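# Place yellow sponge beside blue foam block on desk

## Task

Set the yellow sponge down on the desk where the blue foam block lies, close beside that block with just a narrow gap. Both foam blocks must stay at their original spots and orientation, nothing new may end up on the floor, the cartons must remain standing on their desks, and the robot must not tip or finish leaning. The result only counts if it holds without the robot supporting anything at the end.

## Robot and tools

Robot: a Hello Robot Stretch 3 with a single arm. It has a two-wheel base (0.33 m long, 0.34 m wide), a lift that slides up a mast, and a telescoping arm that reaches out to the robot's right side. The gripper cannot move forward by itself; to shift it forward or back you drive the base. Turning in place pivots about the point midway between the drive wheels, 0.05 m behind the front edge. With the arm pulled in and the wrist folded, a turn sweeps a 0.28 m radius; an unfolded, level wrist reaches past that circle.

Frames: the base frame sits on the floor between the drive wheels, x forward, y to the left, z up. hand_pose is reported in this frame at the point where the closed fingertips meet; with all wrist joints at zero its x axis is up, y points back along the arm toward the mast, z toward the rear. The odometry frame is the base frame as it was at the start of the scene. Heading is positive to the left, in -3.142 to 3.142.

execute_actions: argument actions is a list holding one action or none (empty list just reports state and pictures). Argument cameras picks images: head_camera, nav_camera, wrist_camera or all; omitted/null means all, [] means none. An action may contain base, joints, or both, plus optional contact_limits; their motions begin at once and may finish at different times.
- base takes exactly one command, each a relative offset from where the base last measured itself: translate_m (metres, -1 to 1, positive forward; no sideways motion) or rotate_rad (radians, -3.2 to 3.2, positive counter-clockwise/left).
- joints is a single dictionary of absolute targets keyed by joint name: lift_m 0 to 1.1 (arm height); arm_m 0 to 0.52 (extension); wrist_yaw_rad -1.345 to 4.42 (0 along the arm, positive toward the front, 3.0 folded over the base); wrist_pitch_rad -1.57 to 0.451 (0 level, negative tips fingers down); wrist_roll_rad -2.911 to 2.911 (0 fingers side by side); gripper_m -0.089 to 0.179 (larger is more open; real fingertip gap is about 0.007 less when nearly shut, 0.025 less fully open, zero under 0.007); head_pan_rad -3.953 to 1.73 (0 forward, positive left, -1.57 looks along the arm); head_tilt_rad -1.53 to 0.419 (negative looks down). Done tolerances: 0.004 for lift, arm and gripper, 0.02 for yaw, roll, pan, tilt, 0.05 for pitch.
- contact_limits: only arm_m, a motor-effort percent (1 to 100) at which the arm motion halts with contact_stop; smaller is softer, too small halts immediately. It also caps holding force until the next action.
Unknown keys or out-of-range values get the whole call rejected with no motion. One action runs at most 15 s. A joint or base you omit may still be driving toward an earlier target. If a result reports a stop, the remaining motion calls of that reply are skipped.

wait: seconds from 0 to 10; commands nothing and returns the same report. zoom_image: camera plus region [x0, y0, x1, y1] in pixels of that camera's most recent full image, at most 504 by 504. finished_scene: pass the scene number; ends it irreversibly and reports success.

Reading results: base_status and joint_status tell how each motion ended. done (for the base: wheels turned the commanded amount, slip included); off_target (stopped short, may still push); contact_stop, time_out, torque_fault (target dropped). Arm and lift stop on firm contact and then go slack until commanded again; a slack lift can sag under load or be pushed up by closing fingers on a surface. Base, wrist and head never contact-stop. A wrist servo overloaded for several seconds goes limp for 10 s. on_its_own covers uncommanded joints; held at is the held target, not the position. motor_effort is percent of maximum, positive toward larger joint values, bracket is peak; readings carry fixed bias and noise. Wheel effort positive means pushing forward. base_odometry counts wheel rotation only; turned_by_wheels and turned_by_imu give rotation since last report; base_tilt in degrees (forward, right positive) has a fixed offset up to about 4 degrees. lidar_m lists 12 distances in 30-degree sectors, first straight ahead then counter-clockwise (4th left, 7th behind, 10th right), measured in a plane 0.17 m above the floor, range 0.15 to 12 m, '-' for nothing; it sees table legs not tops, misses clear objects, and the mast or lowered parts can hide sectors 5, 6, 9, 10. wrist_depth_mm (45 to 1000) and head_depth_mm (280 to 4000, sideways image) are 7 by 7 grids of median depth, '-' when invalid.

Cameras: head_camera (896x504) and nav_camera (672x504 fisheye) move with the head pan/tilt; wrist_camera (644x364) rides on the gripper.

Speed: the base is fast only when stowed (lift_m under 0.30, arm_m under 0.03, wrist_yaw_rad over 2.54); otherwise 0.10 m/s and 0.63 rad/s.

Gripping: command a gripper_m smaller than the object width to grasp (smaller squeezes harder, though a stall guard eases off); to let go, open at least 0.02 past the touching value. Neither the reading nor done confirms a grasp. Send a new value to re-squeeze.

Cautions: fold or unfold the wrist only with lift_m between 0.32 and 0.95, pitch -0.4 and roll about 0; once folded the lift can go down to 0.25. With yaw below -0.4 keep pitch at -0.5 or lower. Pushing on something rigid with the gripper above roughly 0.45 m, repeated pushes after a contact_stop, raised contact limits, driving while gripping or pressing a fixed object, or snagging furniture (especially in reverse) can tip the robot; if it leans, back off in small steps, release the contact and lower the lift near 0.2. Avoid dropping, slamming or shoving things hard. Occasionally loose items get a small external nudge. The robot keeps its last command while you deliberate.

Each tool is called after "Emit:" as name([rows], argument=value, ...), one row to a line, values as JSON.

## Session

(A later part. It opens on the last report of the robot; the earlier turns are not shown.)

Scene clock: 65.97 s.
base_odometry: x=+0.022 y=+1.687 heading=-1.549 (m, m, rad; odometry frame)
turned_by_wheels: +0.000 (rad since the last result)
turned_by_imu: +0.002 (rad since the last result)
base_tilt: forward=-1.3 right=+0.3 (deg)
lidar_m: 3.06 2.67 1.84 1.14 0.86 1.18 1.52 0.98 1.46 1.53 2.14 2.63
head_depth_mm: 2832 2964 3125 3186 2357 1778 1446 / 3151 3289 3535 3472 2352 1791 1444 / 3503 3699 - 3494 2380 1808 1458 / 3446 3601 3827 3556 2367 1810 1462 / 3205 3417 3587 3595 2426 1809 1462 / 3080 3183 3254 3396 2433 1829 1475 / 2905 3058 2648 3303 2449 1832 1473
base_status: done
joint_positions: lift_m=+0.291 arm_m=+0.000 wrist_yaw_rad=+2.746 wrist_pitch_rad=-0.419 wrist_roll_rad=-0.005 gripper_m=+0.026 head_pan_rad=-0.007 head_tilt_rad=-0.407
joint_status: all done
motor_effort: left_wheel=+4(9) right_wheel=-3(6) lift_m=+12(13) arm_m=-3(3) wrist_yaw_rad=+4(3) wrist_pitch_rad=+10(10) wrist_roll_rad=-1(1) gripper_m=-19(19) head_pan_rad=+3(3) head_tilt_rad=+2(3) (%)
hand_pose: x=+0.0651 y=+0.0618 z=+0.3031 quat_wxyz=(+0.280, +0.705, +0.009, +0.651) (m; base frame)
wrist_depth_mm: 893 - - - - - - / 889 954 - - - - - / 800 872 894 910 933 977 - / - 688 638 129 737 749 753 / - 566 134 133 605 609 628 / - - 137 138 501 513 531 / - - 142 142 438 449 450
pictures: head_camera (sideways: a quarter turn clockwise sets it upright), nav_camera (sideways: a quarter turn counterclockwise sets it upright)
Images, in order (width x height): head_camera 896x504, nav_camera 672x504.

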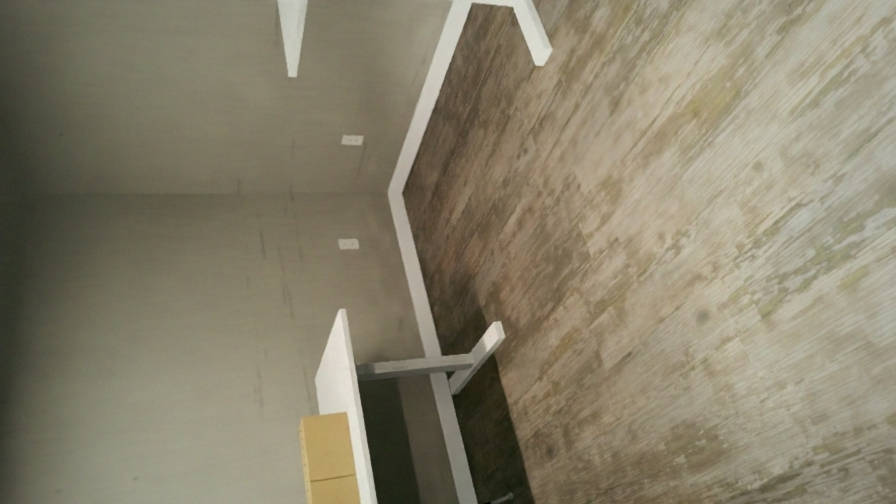

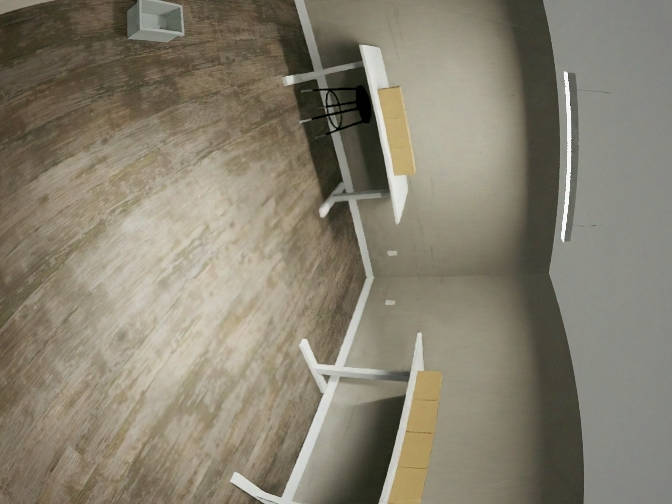

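Emit:
execute_actions([
  {"base":{"translate_m":1.0}},
], cameras=[])

Emit:
execute_actions([
  {"base":{"translate_m":1.0},"joints":{"head_pan_rad":0.9,"head_tilt_rad":-0.5}},
], cameras=["nav_camera","head_camera"])

Scene clock: 73.00 s.
base_odometry: x=+0.044 y=+0.687 heading=-1.549 (m, m, rad; odometry frame)
turned_by_wheels: +0.000 (rad since the last result)
turned_by_imu: +0.003 (rad since the last result)
base_tilt: forward=-1.4 right=+0.4 (deg)
lidar_m: 2.64 2.10 2.09 1.84 1.43 1.66 2.27 1.88 1.87 2.16 1.62 1.71
head_depth_mm: 2196 2304 2424 2588 2351 1773 1441 / 2463 2610 2740 2895 2357 1786 1435 / 2726 2828 2986 3150 2373 1794 1451 / 2578 2727 2891 3083 2391 1800 1457 / 2407 2553 2703 2880 2413 1809 1464 / 2293 2428 2550 2704 2254 1831 1466 / 2181 2307 2412 2107 2462 1839 1482
base_status: done
joint_positions: lift_m=+0.291 arm_m=+0.000 wrist_yaw_rad=+2.747 wrist_pitch_rad=-0.419 wrist_roll_rad=-0.005 gripper_m=+0.026 head_pan_rad=-0.007 head_tilt_rad=-0.407
joint_status: not commanded
motor_effort: left_wheel=+3(13) right_wheel=-3(4) lift_m=+13(13) arm_m=-3(3) wrist_yaw_rad=+2(3) wrist_pitch_rad=+9(10) wrist_roll_rad=-1(1) gripper_m=-18(19) head_pan_rad=+2(4) head_tilt_rad=+3(2) (%)
hand_pose: x=+0.0650 y=+0.0619 z=+0.3031 quat_wxyz=(+0.280, +0.705, +0.009, +0.651) (m; base frame)
wrist_depth_mm: - - - - - - - / 961 - - - - - - / 878 876 897 922 929 989 - / - 682 641 130 739 756 767 / - 565 134 133 603 605 626 / - - 137 137 510 513 520 / - - 143 142 436 443 447
pictures: none
No camera images: the call's "cameras" was empty. Leave "cameras" out to get every camera's image.

Scene clock: 78.00 s.
base_odometry: x=+0.066 y=-0.313 heading=-1.549 (m, m, rad; odometry frame)
turned_by_wheels: +0.000 (rad since the last result)
turned_by_imu: +0.003 (rad since the last result)
base_tilt: forward=-1.3 right=+0.3 (deg)
lidar_m: 1.80 1.19 1.39 1.70 2.30 2.19 2.86 2.58 1.64 1.54 0.99 1.47
head_depth_mm: 1377 1470 1586 1265 1039 1526 1306 / 1417 1508 1629 1279 1053 1631 1350 / 1456 1564 1670 1109 1869 1640 1350 / 1493 1612 1737 1118 1956 1644 1371 / 1543 1679 1782 1158 1989 1659 1371 / 1597 1723 1837 1201 1977 1675 1371 / 1646 1806 1908 1256 1856 1681 1380
base_status: done
joint_positions: lift_m=+0.291 arm_m=+0.000 wrist_yaw_rad=+2.747 wrist_pitch_rad=-0.419 wrist_roll_rad=-0.005 gripper_m=+0.026 head_pan_rad=+0.893 head_tilt_rad=-0.494
joint_status: all done
motor_effort: left_wheel=+3(10) right_wheel=-3(4) lift_m=+13(13) arm_m=-3(2) wrist_yaw_rad=+2(2) wrist_pitch_rad=+9(10) wrist_roll_rad=-1(1) gripper_m=-19(19) head_pan_rad=+3(38) head_tilt_rad=-3(15) (%)
hand_pose: x=+0.0650 y=+0.0619 z=+0.3031 quat_wxyz=(+0.280, +0.705, +0.009, +0.651) (m; base frame)
wrist_depth_mm: - - - - - - - / - - - - - - - / 879 871 897 924 948 951 - / - 681 640 130 733 746 775 / - 557 134 133 602 607 618 / - - 137 137 510 514 515 / - - 142 142 430 443 449
pictures: head_camera (sideways: a quarter turn clockwise sets it upright), nav_camera (sideways: a quarter turn counterclockwise sets it upright)
Images, in order (width x height): head_camera 896x504, nav_camera 672x504.

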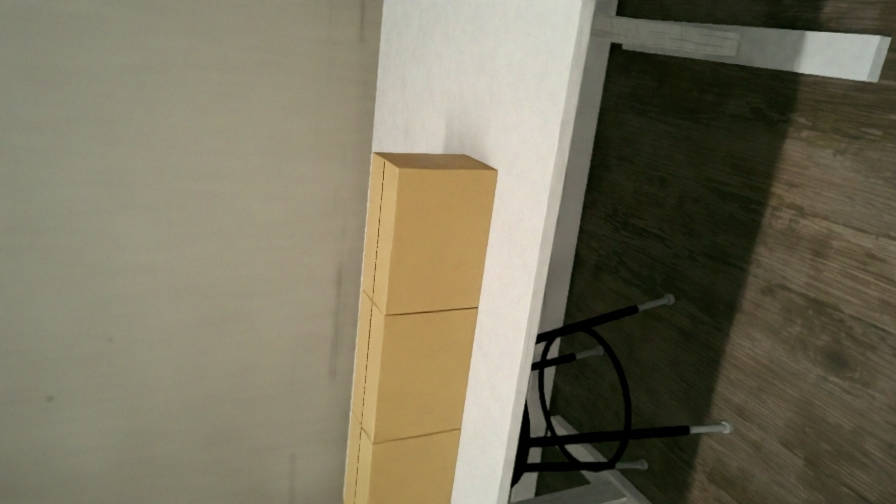

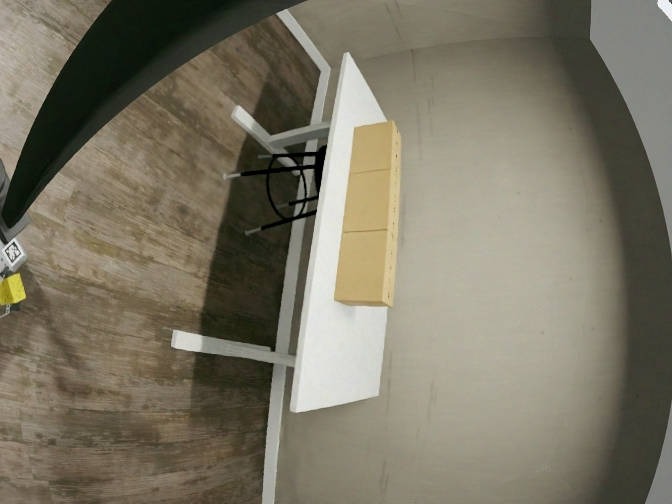

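Emit:
execute_actions([
  {"base":{"translate_m":0.75},"joints":{"head_pan_rad":1.6,"head_tilt_rad":-0.5}},
], cameras=["head_camera"])

Scene clock: 82.83 s.
base_odometry: x=+0.082 y=-1.062 heading=-1.549 (m, m, rad; odometry frame)
turned_by_wheels: +0.000 (rad since the last result)
turned_by_imu: +0.002 (rad since the last result)
base_tilt: forward=-1.3 right=+0.4 (deg)
lidar_m: 1.15 1.08 0.68 1.22 1.31 2.78 3.33 3.19 0.90 0.92 1.01 1.03
head_depth_mm: 1199 1259 1333 1262 923 724 601 / 1325 1419 1514 1272 928 730 602 / 1495 1603 1711 1280 886 733 605 / 1725 1860 1940 897 872 736 1270 / 2014 2225 2362 1037 945 1514 1369 / 2409 2635 2713 1238 1086 1629 1373 / 2360 2513 2639 1504 2147 1730 -
base_status: done
joint_positions: lift_m=+0.291 arm_m=+0.000 wrist_yaw_rad=+2.747 wrist_pitch_rad=-0.419 wrist_roll_rad=-0.005 gripper_m=+0.026 head_pan_rad=+1.593 head_tilt_rad=-0.494
joint_status: all done
motor_effort: left_wheel=+3(12) right_wheel=-2(5) lift_m=+12(12) arm_m=-2(3) wrist_yaw_rad=+3(2) wrist_pitch_rad=+10(10) wrist_roll_rad=-1(1) gripper_m=-19(19) head_pan_rad=+3(33) head_tilt_rad=-3(5) (%)
hand_pose: x=+0.0650 y=+0.0619 z=+0.3031 quat_wxyz=(+0.280, +0.705, +0.009, +0.651) (m; base frame)
wrist_depth_mm: - - - - - 881 776 / - - - - - 943 829 / 869 869 887 840 958 934 866 / - 685 613 130 721 744 764 / - 570 134 133 603 606 629 / - - 137 138 508 517 520 / - - 143 142 434 445 449
pictures: head_camera (sideways: a quarter turn clockwise sets it upright)
Images, in order (width x height): head_camera 896x504.

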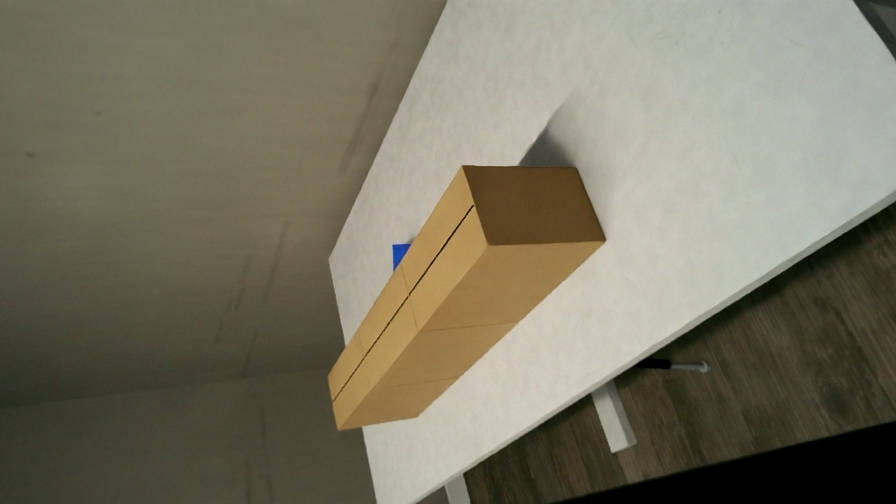

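Emit:
execute_actions([
  {"base":{"rotate_rad":2.13},"joints":{"lift_m":0.68,"wrist_yaw_rad":0.0,"head_pan_rad":-0.3,"head_tilt_rad":-0.9}},
], cameras=["head_camera","nav_camera"])

Scene clock: 91.33 s.
base_odometry: x=+0.082 y=-1.062 heading=+0.581 (m, m, rad; odometry frame)
turned_by_wheels: +2.130 (rad since the last result)
turned_by_imu: +2.158 (rad since the last result)
base_tilt: forward=-1.4 right=+0.4 (deg)
lidar_m: 2.72 2.81 3.60 3.19 0.90 1.06 1.01 1.04 1.13 1.08 0.68 1.22
head_depth_mm: 1404 761 822 727 626 1223 1118 / 1021 819 847 734 1354 1225 1122 / 1025 1013 883 1580 1444 1260 1125 / 1262 1141 1916 1697 1443 1267 1141 / 1544 2438 2033 1702 1456 1279 1138 / 2425 2549 2043 1711 1460 1288 1139 / 2336 2526 2060 1723 1476 1289 1152
base_status: done
joint_positions: lift_m=+0.679 arm_m=+0.000 wrist_yaw_rad=+0.003 wrist_pitch_rad=-0.419 wrist_roll_rad=-0.005 gripper_m=+0.026 head_pan_rad=-0.293 head_tilt_rad=-0.889
joint_status: all done
motor_effort: left_wheel=-5(12) right_wheel=+2(6) lift_m=+40(41) arm_m=-3(3) wrist_yaw_rad=-2(3) wrist_pitch_rad=+10(9) wrist_roll_rad=-1(1) gripper_m=-19(19) head_pan_rad=-3(37) head_tilt_rad=-5(28) (%)
hand_pose: x=-0.0208 y=-0.3695 z=+0.6919 quat_wxyz=(+0.694, +0.149, -0.690, -0.146) (m; base frame)
wrist_depth_mm: 390 574 746 757 764 755 761 / 816 805 804 828 820 826 850 / 872 902 912 921 906 918 923 / 726 - 964 129 - - - / 492 - 134 133 - - - / 549 897 139 137 978 984 951 / 766 767 759 142 830 875 856
pictures: head_camera (sideways: a quarter turn clockwise sets it upright), nav_camera (sideways: a quarter turn counterclockwise sets it upright)
Images, in order (width x height): head_camera 896x504, nav_camera 672x504.

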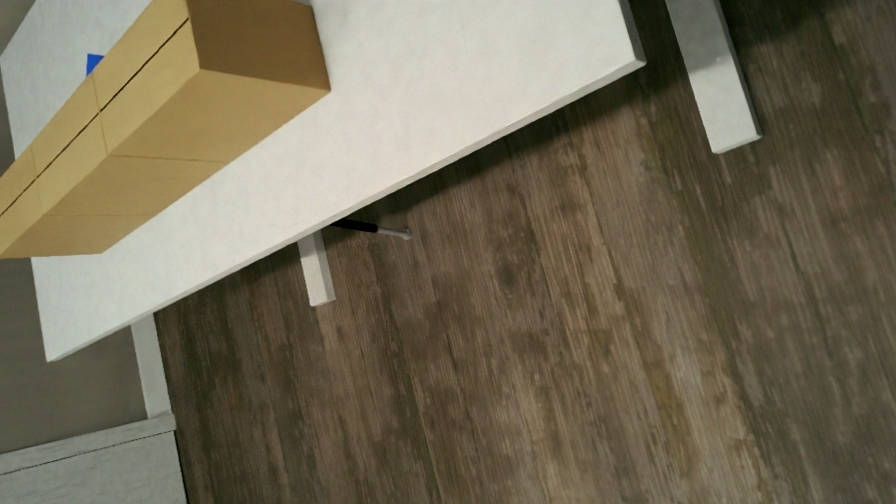

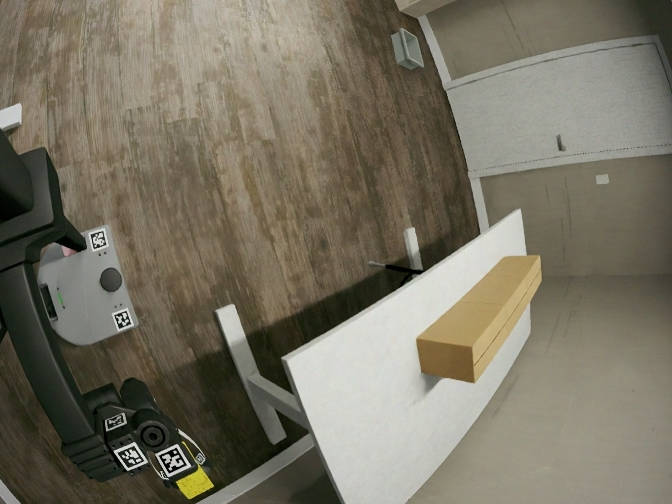

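Emit:
execute_actions([
  {"base":{"rotate_rad":-0.07},"joints":{"lift_m":0.78,"wrist_pitch_rad":-1.555}},
], cameras=[])

Emit:
execute_actions([
  {"base":{"translate_m":0.45},"joints":{"lift_m":1.097,"head_pan_rad":-1.0,"head_tilt_rad":-1.0}},
])

Scene clock: 94.40 s.
base_odometry: x=+0.082 y=-1.062 heading=+0.511 (m, m, rad; odometry frame)
turned_by_wheels: -0.070 (rad since the last result)
turned_by_imu: -0.071 (rad since the last result)
base_tilt: forward=-1.4 right=+0.4 (deg)
lidar_m: 1.30 2.77 3.32 3.21 0.90 0.90 1.01 1.03 1.16 1.08 0.68 1.22
head_depth_mm: 1407 972 851 726 640 1236 1118 / 1412 775 834 732 654 1226 1126 / 984 879 877 771 1438 1273 1135 / 1075 1065 941 1688 1452 1270 1136 / 1362 1202 1991 1695 1459 1271 1133 / 2352 2585 2061 1711 1465 1285 1137 / 2369 2517 2078 1725 1469 1286 1151
base_status: done
joint_positions: lift_m=+0.779 arm_m=+0.000 wrist_yaw_rad=+0.003 wrist_pitch_rad=-1.549 wrist_roll_rad=-0.005 gripper_m=+0.026 head_pan_rad=-0.293 head_tilt_rad=-0.889
joint_status: all done
motor_effort: left_wheel=+3(3) right_wheel=-3(3) lift_m=+40(41) arm_m=-3(3) wrist_yaw_rad=-2(2) wrist_pitch_rad=-3(9) wrist_roll_rad=-1(1) gripper_m=-18(19) head_pan_rad=-3(2) head_tilt_rad=-5(6) (%)
hand_pose: x=-0.0217 y=-0.1267 z=+0.6614 quat_wxyz=(+0.507, +0.496, -0.503, -0.493) (m; base frame)
wrist_depth_mm: 760 739 754 763 760 758 767 / 782 779 776 781 787 785 787 / 799 789 814 807 804 817 808 / 832 832 814 129 821 845 836 / 846 844 134 133 846 860 871 / 881 886 139 137 879 882 904 / 920 906 898 142 934 932 915
pictures: none
No camera images: the call's "cameras" was empty. Leave "cameras" out to get every camera's image.

Scene clock: 100.20 s.
base_odometry: x=+0.475 y=-0.842 heading=+0.511 (m, m, rad; odometry frame)
turned_by_wheels: +0.000 (rad since the last result)
turned_by_imu: +0.001 (rad since the last result)
base_tilt: forward=-1.4 right=+0.4 (deg)
lidar_m: 2.28 2.31 2.91 3.47 2.33 1.26 1.46 1.48 1.10 0.53 1.04 0.83
head_depth_mm: 934 907 766 667 600 - - / 979 915 776 672 593 557 1100 / 1029 923 585 663 597 1170 1123 / 1063 932 536 623 600 1210 1113 / 1097 940 560 657 614 1234 1116 / 1139 642 583 684 641 1241 1120 / 1167 646 648 693 1369 1247 1128
base_status: done
joint_positions: lift_m=+1.096 arm_m=+0.000 wrist_yaw_rad=+0.003 wrist_pitch_rad=-1.549 wrist_roll_rad=-0.005 gripper_m=+0.026 head_pan_rad=-0.993 head_tilt_rad=-0.987
joint_status: all done
motor_effort: left_wheel=+3(9) right_wheel=-3(4) lift_m=+40(41) arm_m=-3(3) wrist_yaw_rad=-1(1) wrist_pitch_rad=-3(3) wrist_roll_rad=-1(1) gripper_m=-19(19) head_pan_rad=-3(31) head_tilt_rad=-6(16) (%)
hand_pose: x=-0.0217 y=-0.1267 z=+0.9784 quat_wxyz=(+0.507, +0.496, -0.503, -0.493) (m; base frame)
wrist_depth_mm: 389 388 382 386 387 - - / 395 395 396 401 401 - - / - - - - - - - / - - - 129 - - - / - - 134 133 - - - / - - 139 137 - - - / - - - 142 - - -
pictures: head_camera (sideways: a quarter turn clockwise sets it upright), nav_camera (sideways: a quarter turn counterclockwise sets it upright), wrist_camera
Images, in order (width x height): head_camera 896x504, nav_camera 672x504, wrist_camera 644x364.

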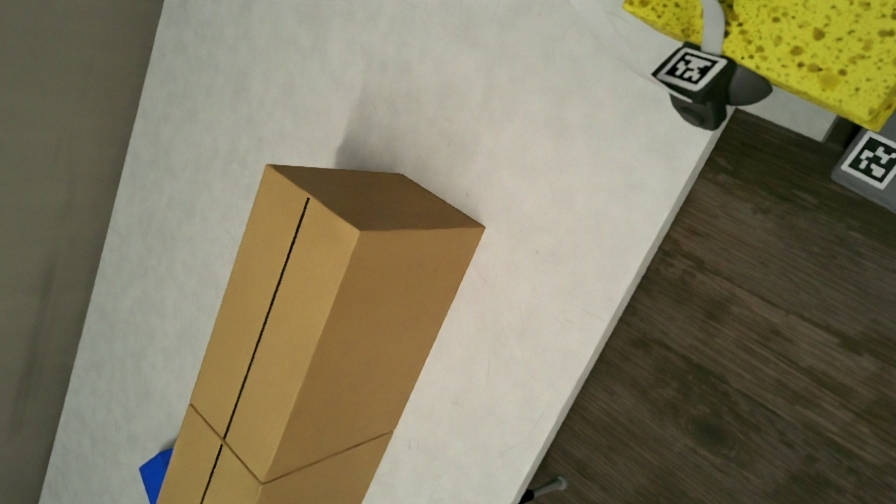

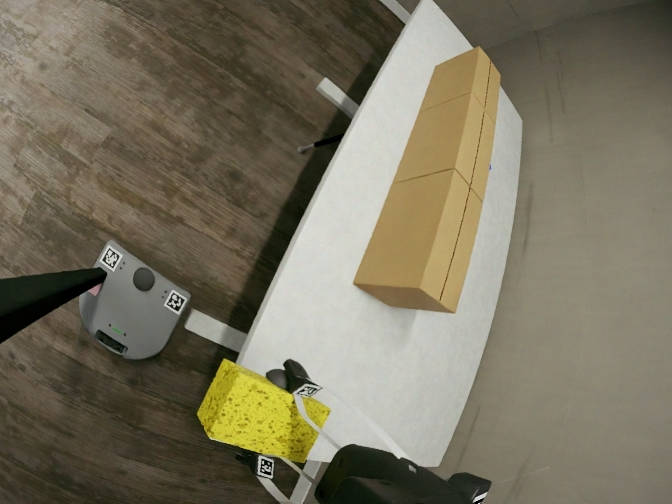

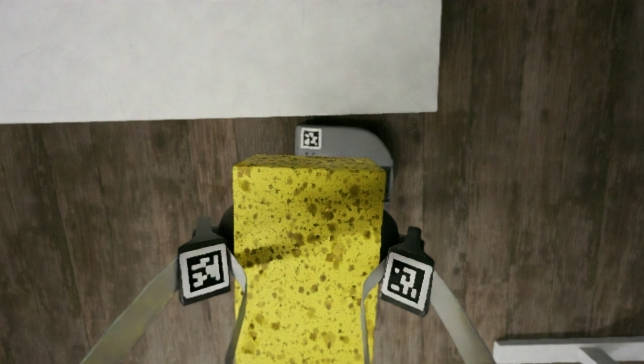

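Emit:
execute_actions([
  {"base":{"translate_m":0.72},"joints":{"arm_m":0.38,"head_pan_rad":-1.45,"head_tilt_rad":-0.9}},
])

Scene clock: 110.00 s.
base_odometry: x=+1.103 y=-0.490 heading=+0.512 (m, m, rad; odometry frame)
turned_by_wheels: +0.000 (rad since the last result)
turned_by_imu: +0.001 (rad since the last result)
base_tilt: forward=-1.3 right=+0.4 (deg)
lidar_m: 1.56 1.59 2.05 3.37 2.70 1.92 2.17 0.88 1.02 0.52 0.29 0.65
head_depth_mm: 865 934 832 486 460 546 496 / 868 509 797 490 467 549 500 / 837 948 863 493 475 551 508 / 841 965 870 496 480 554 510 / 846 971 877 500 489 557 513 / 850 980 884 502 495 560 522 / 847 986 893 507 502 564 527
base_status: done
joint_positions: lift_m=+1.096 arm_m=+0.380 wrist_yaw_rad=+0.002 wrist_pitch_rad=-1.550 wrist_roll_rad=-0.005 gripper_m=+0.026 head_pan_rad=-1.443 head_tilt_rad=-0.902
joint_status: all done
motor_effort: left_wheel=+3(6) right_wheel=-3(4) lift_m=+40(40) arm_m=+3(3) wrist_yaw_rad=-1(1) wrist_pitch_rad=-2(3) wrist_roll_rad=-1(1) gripper_m=-19(18) head_pan_rad=-3(27) head_tilt_rad=+0(11) (%)
hand_pose: x=-0.0217 y=-0.5060 z=+0.9784 quat_wxyz=(+0.507, +0.496, -0.503, -0.494) (m; base frame)
wrist_depth_mm: 383 383 382 387 385 385 388 / 396 395 394 396 401 398 397 / 408 411 368 406 409 411 412 / 421 423 413 130 420 422 428 / 432 434 134 133 430 430 421 / 325 323 139 137 303 301 297 / 265 266 263 142 267 267 267
pictures: head_camera (sideways: a quarter turn clockwise sets it upright), nav_camera (sideways: a quarter turn counterclockwise sets it upright), wrist_camera
Images, in order (width x height): head_camera 896x504, nav_camera 672x504, wrist_camera 644x364.

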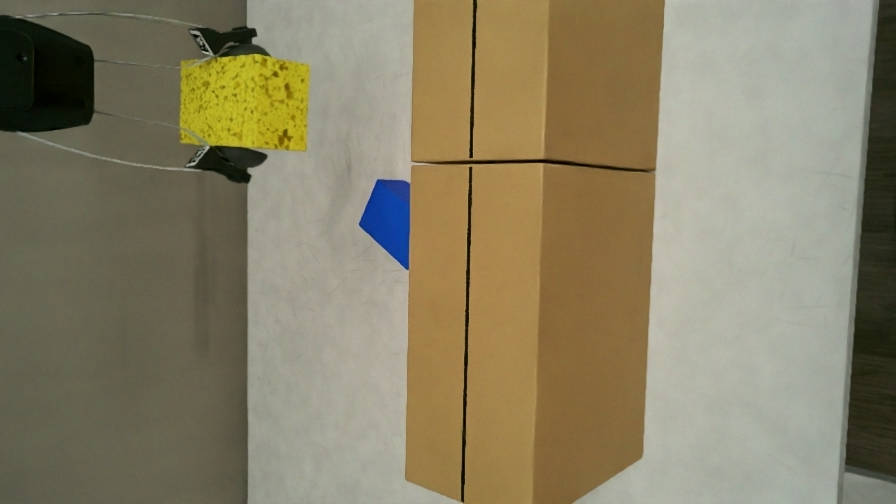

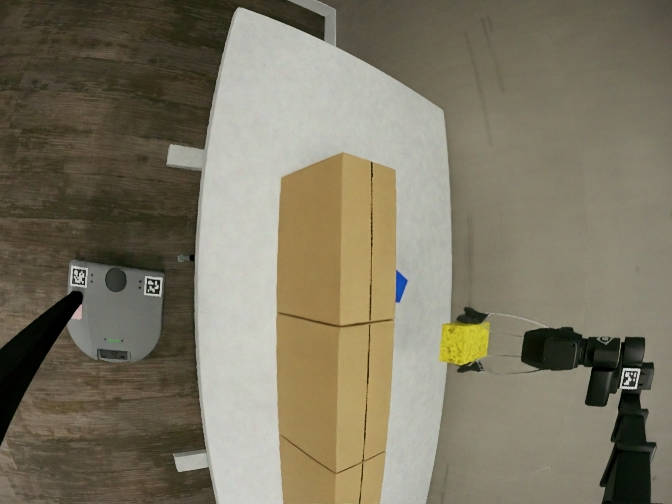

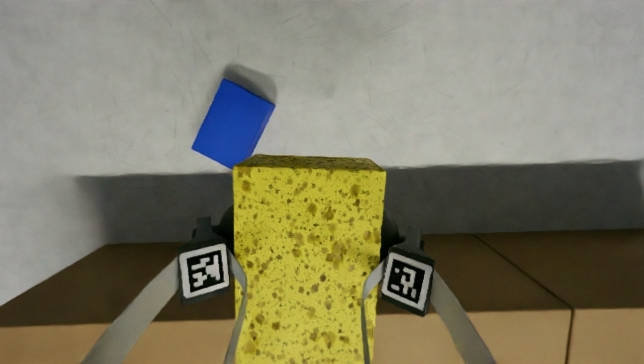

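Emit:
execute_actions([
  {"base":{"translate_m":0.03},"joints":{"arm_m":0.385,"wrist_yaw_rad":1.135,"lift_m":0.915}},
], cameras=["head_camera","wrist_camera"])

Scene clock: 114.07 s.
base_odometry: x=+1.129 y=-0.475 heading=+0.512 (m, m, rad; odometry frame)
turned_by_wheels: +0.000 (rad since the last result)
turned_by_imu: +0.000 (rad since the last result)
base_tilt: forward=-1.4 right=+0.4 (deg)
lidar_m: 1.53 1.56 2.01 3.37 3.52 1.94 2.21 0.91 1.02 0.28 0.28 0.63
head_depth_mm: - - 838 486 455 541 497 / 825 - 862 485 463 548 498 / 835 945 867 494 470 552 500 / 841 964 869 496 476 554 510 / 844 974 880 500 484 557 513 / 845 976 885 504 492 559 516 / 854 978 889 731 605 562 526
base_status: done
joint_positions: lift_m=+0.916 arm_m=+0.385 wrist_yaw_rad=+1.131 wrist_pitch_rad=-1.550 wrist_roll_rad=-0.005 gripper_m=+0.026 head_pan_rad=-1.443 head_tilt_rad=-0.902
joint_status: all done
motor_effort: left_wheel=+3(8) right_wheel=-3(5) lift_m=+12(34) arm_m=+3(3) wrist_yaw_rad=+3(4) wrist_pitch_rad=-2(2) wrist_roll_rad=-1(1) gripper_m=-18(19) head_pan_rad=-3(3) head_tilt_rad=+1(0) (%)
hand_pose: x=-0.0385 y=-0.5220 z=+0.7977 quat_wxyz=(+0.692, +0.689, -0.159, -0.146) (m; base frame)
wrist_depth_mm: 218 218 178 177 219 220 220 / 222 224 184 182 226 227 226 / 201 232 231 234 232 232 234 / 186 237 236 130 240 241 241 / 171 223 134 133 246 250 247 / 159 194 138 138 252 256 257 / 146 194 222 142 265 266 266
pictures: head_camera (sideways: a quarter turn clockwise sets it upright), wrist_camera
Images, in order (width x height): head_camera 896x504, wrist_camera 644x364.

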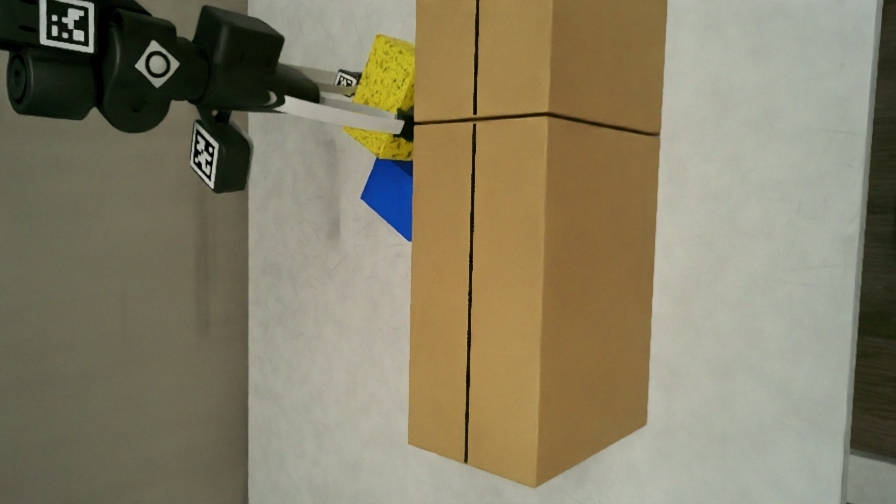

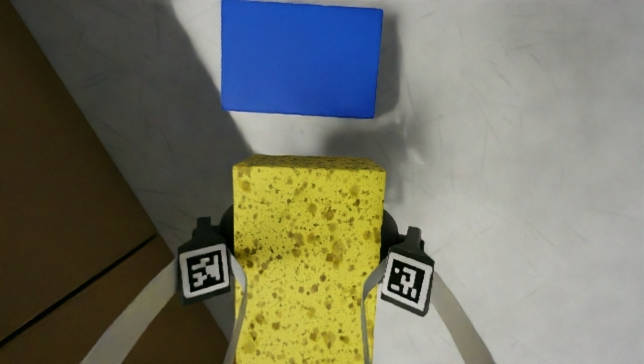

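Emit:
execute_actions([
  {"base":{"translate_m":0.012},"joints":{"wrist_yaw_rad":1.11,"lift_m":0.854}},
], cameras=["wrist_camera"])

Scene clock: 116.43 s.
base_odometry: x=+1.139 y=-0.469 heading=+0.512 (m, m, rad; odometry frame)
turned_by_wheels: +0.000 (rad since the last result)
turned_by_imu: +0.000 (rad since the last result)
base_tilt: forward=-1.3 right=+0.3 (deg)
lidar_m: 1.52 1.55 1.99 3.82 3.57 1.95 2.22 0.92 1.02 0.28 0.28 0.62
head_depth_mm: 809 - 826 486 454 539 497 / 832 - 838 489 460 547 498 / 831 963 842 493 468 551 501 / 837 969 870 496 474 554 510 / 840 968 881 500 482 556 513 / 846 974 886 502 489 560 515 / 848 983 891 747 618 562 525
base_status: done
joint_positions: lift_m=+0.855 arm_m=+0.385 wrist_yaw_rad=+1.114 wrist_pitch_rad=-1.550 wrist_roll_rad=-0.005 gripper_m=+0.026 head_pan_rad=-1.443 head_tilt_rad=-0.902
joint_status: all done
motor_effort: left_wheel=+3(7) right_wheel=-3(4) lift_m=+12(12) arm_m=+3(3) wrist_yaw_rad=-2(5) wrist_pitch_rad=-3(3) wrist_roll_rad=-1(1) gripper_m=-19(19) head_pan_rad=-2(2) head_tilt_rad=+0(0) (%)
hand_pose: x=-0.0384 y=-0.5217 z=+0.7367 quat_wxyz=(+0.691, +0.687, -0.165, -0.152) (m; base frame)
wrist_depth_mm: 162 162 120 120 122 163 163 / 166 167 124 124 126 167 168 / 172 171 127 128 171 173 173 / 176 177 175 129 177 178 178 / 173 183 133 133 182 184 185 / 160 187 139 137 188 191 191 / 147 193 193 142 196 197 197
pictures: wrist_camera
Images, in order (width x height): wrist_camera 644x364.

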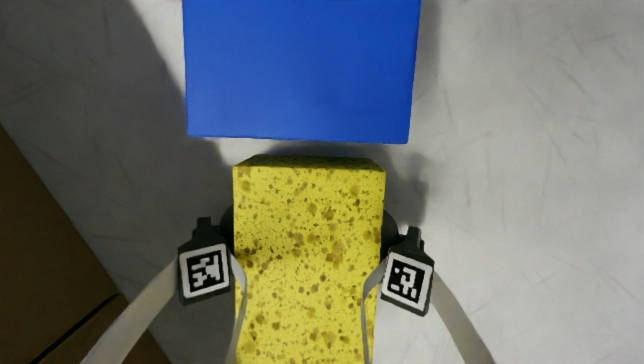

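Gap about 1.2 cm, sponge about 3 mm above the desk. Releasing.

Emit:
execute_actions([
  {"joints":{"gripper_m":0.105}},
], cameras=["wrist_camera"])

Emit:
execute_actions([
  {"joints":{"lift_m":0.96}},
], cameras=["wrist_camera","head_camera"])

Scene clock: 118.30 s.
base_odometry: x=+1.139 y=-0.469 heading=+0.512 (m, m, rad; odometry frame)
turned_by_wheels: +0.000 (rad since the last result)
turned_by_imu: +0.000 (rad since the last result)
base_tilt: forward=-1.4 right=+0.4 (deg)
lidar_m: 1.51 1.55 1.99 3.81 3.57 1.95 2.21 0.91 1.02 0.28 0.28 0.62
head_depth_mm: 812 - 826 486 454 537 497 / 834 - - 485 461 548 497 / 834 963 840 493 467 552 500 / 836 965 874 496 476 553 510 / 843 971 876 499 482 558 513 / 848 976 886 503 489 559 515 / 849 976 893 747 617 563 525
base_status: not commanded
joint_positions: lift_m=+0.855 arm_m=+0.385 wrist_yaw_rad=+1.114 wrist_pitch_rad=-1.551 wrist_roll_rad=-0.005 gripper_m=+0.105 head_pan_rad=-1.443 head_tilt_rad=-0.902
joint_status: all done
motor_effort: left_wheel=+3(3) right_wheel=-3(3) lift_m=+12(12) arm_m=+3(3) wrist_yaw_rad=-2(3) wrist_pitch_rad=-2(2) wrist_roll_rad=-1(1) gripper_m=+1(94) head_pan_rad=-2(2) head_tilt_rad=+1(0) (%)
hand_pose: x=-0.0385 y=-0.5216 z=+0.7367 quat_wxyz=(+0.691, +0.687, -0.165, -0.152) (m; base frame)
wrist_depth_mm: 161 162 120 120 122 162 162 / 166 167 123 124 126 168 168 / 172 171 128 128 171 172 173 / 176 177 176 133 178 179 178 / 173 182 138 136 182 184 185 / 159 186 143 141 188 190 191 / - 186 193 146 196 197 199
pictures: wrist_camera
Images, in order (width x height): wrist_camera 644x364.

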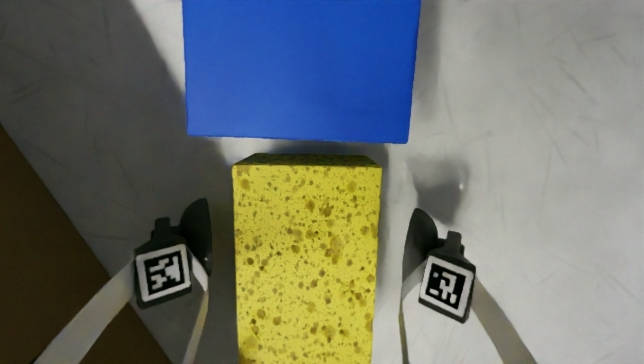

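Scene clock: 120.10 s.
base_odometry: x=+1.139 y=-0.469 heading=+0.512 (m, m, rad; odometry frame)
turned_by_wheels: +0.000 (rad since the last result)
turned_by_imu: +0.000 (rad since the last result)
base_tilt: forward=-1.3 right=+0.4 (deg)
lidar_m: 1.52 1.55 1.99 3.80 3.55 1.95 2.22 0.92 1.02 0.28 0.28 0.63
head_depth_mm: - - 849 487 455 538 495 / 839 977 846 489 460 549 497 / 835 985 862 494 468 551 501 / 838 965 871 497 474 553 511 / 841 967 882 499 481 557 513 / 847 973 885 503 489 560 515 / 850 982 893 747 617 562 524
base_status: not commanded
joint_positions: lift_m=+0.959 arm_m=+0.385 wrist_yaw_rad=+1.114 wrist_pitch_rad=-1.551 wrist_roll_rad=-0.005 gripper_m=+0.105 head_pan_rad=-1.443 head_tilt_rad=-0.902
joint_status: all done
motor_effort: left_wheel=+3(3) right_wheel=-3(2) lift_m=+40(44) arm_m=+2(2) wrist_yaw_rad=-2(2) wrist_pitch_rad=-2(2) wrist_roll_rad=-1(1) gripper_m=+0(0) head_pan_rad=-3(3) head_tilt_rad=+0(0) (%)
hand_pose: x=-0.0385 y=-0.5216 z=+0.8414 quat_wxyz=(+0.691, +0.687, -0.165, -0.152) (m; base frame)
wrist_depth_mm: 256 259 259 256 261 260 261 / 228 266 265 225 266 269 269 / 205 271 276 231 274 276 277 / 187 252 284 240 284 286 284 / 174 212 292 248 291 296 293 / 159 190 299 300 303 306 304 / - 186 274 313 314 314 317
pictures: head_camera (sideways: a quarter turn clockwise sets it upright), wrist_camera
Images, in order (width x height): head_camera 896x504, wrist_camera 644x364.

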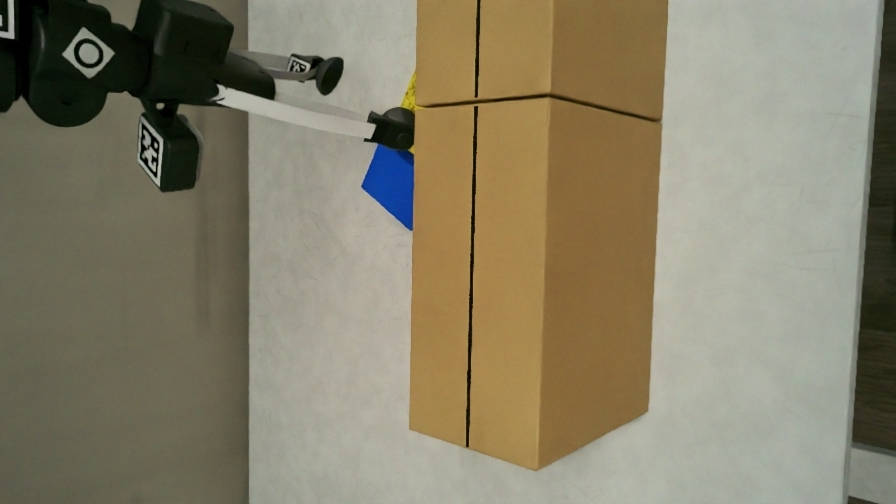

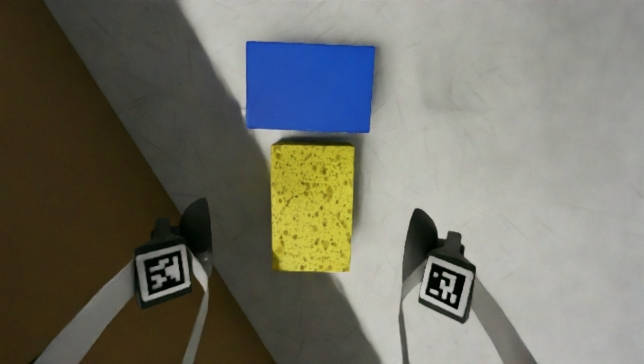

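Emit:
finished_scene(scene=2)

The scene is finished: the task was done.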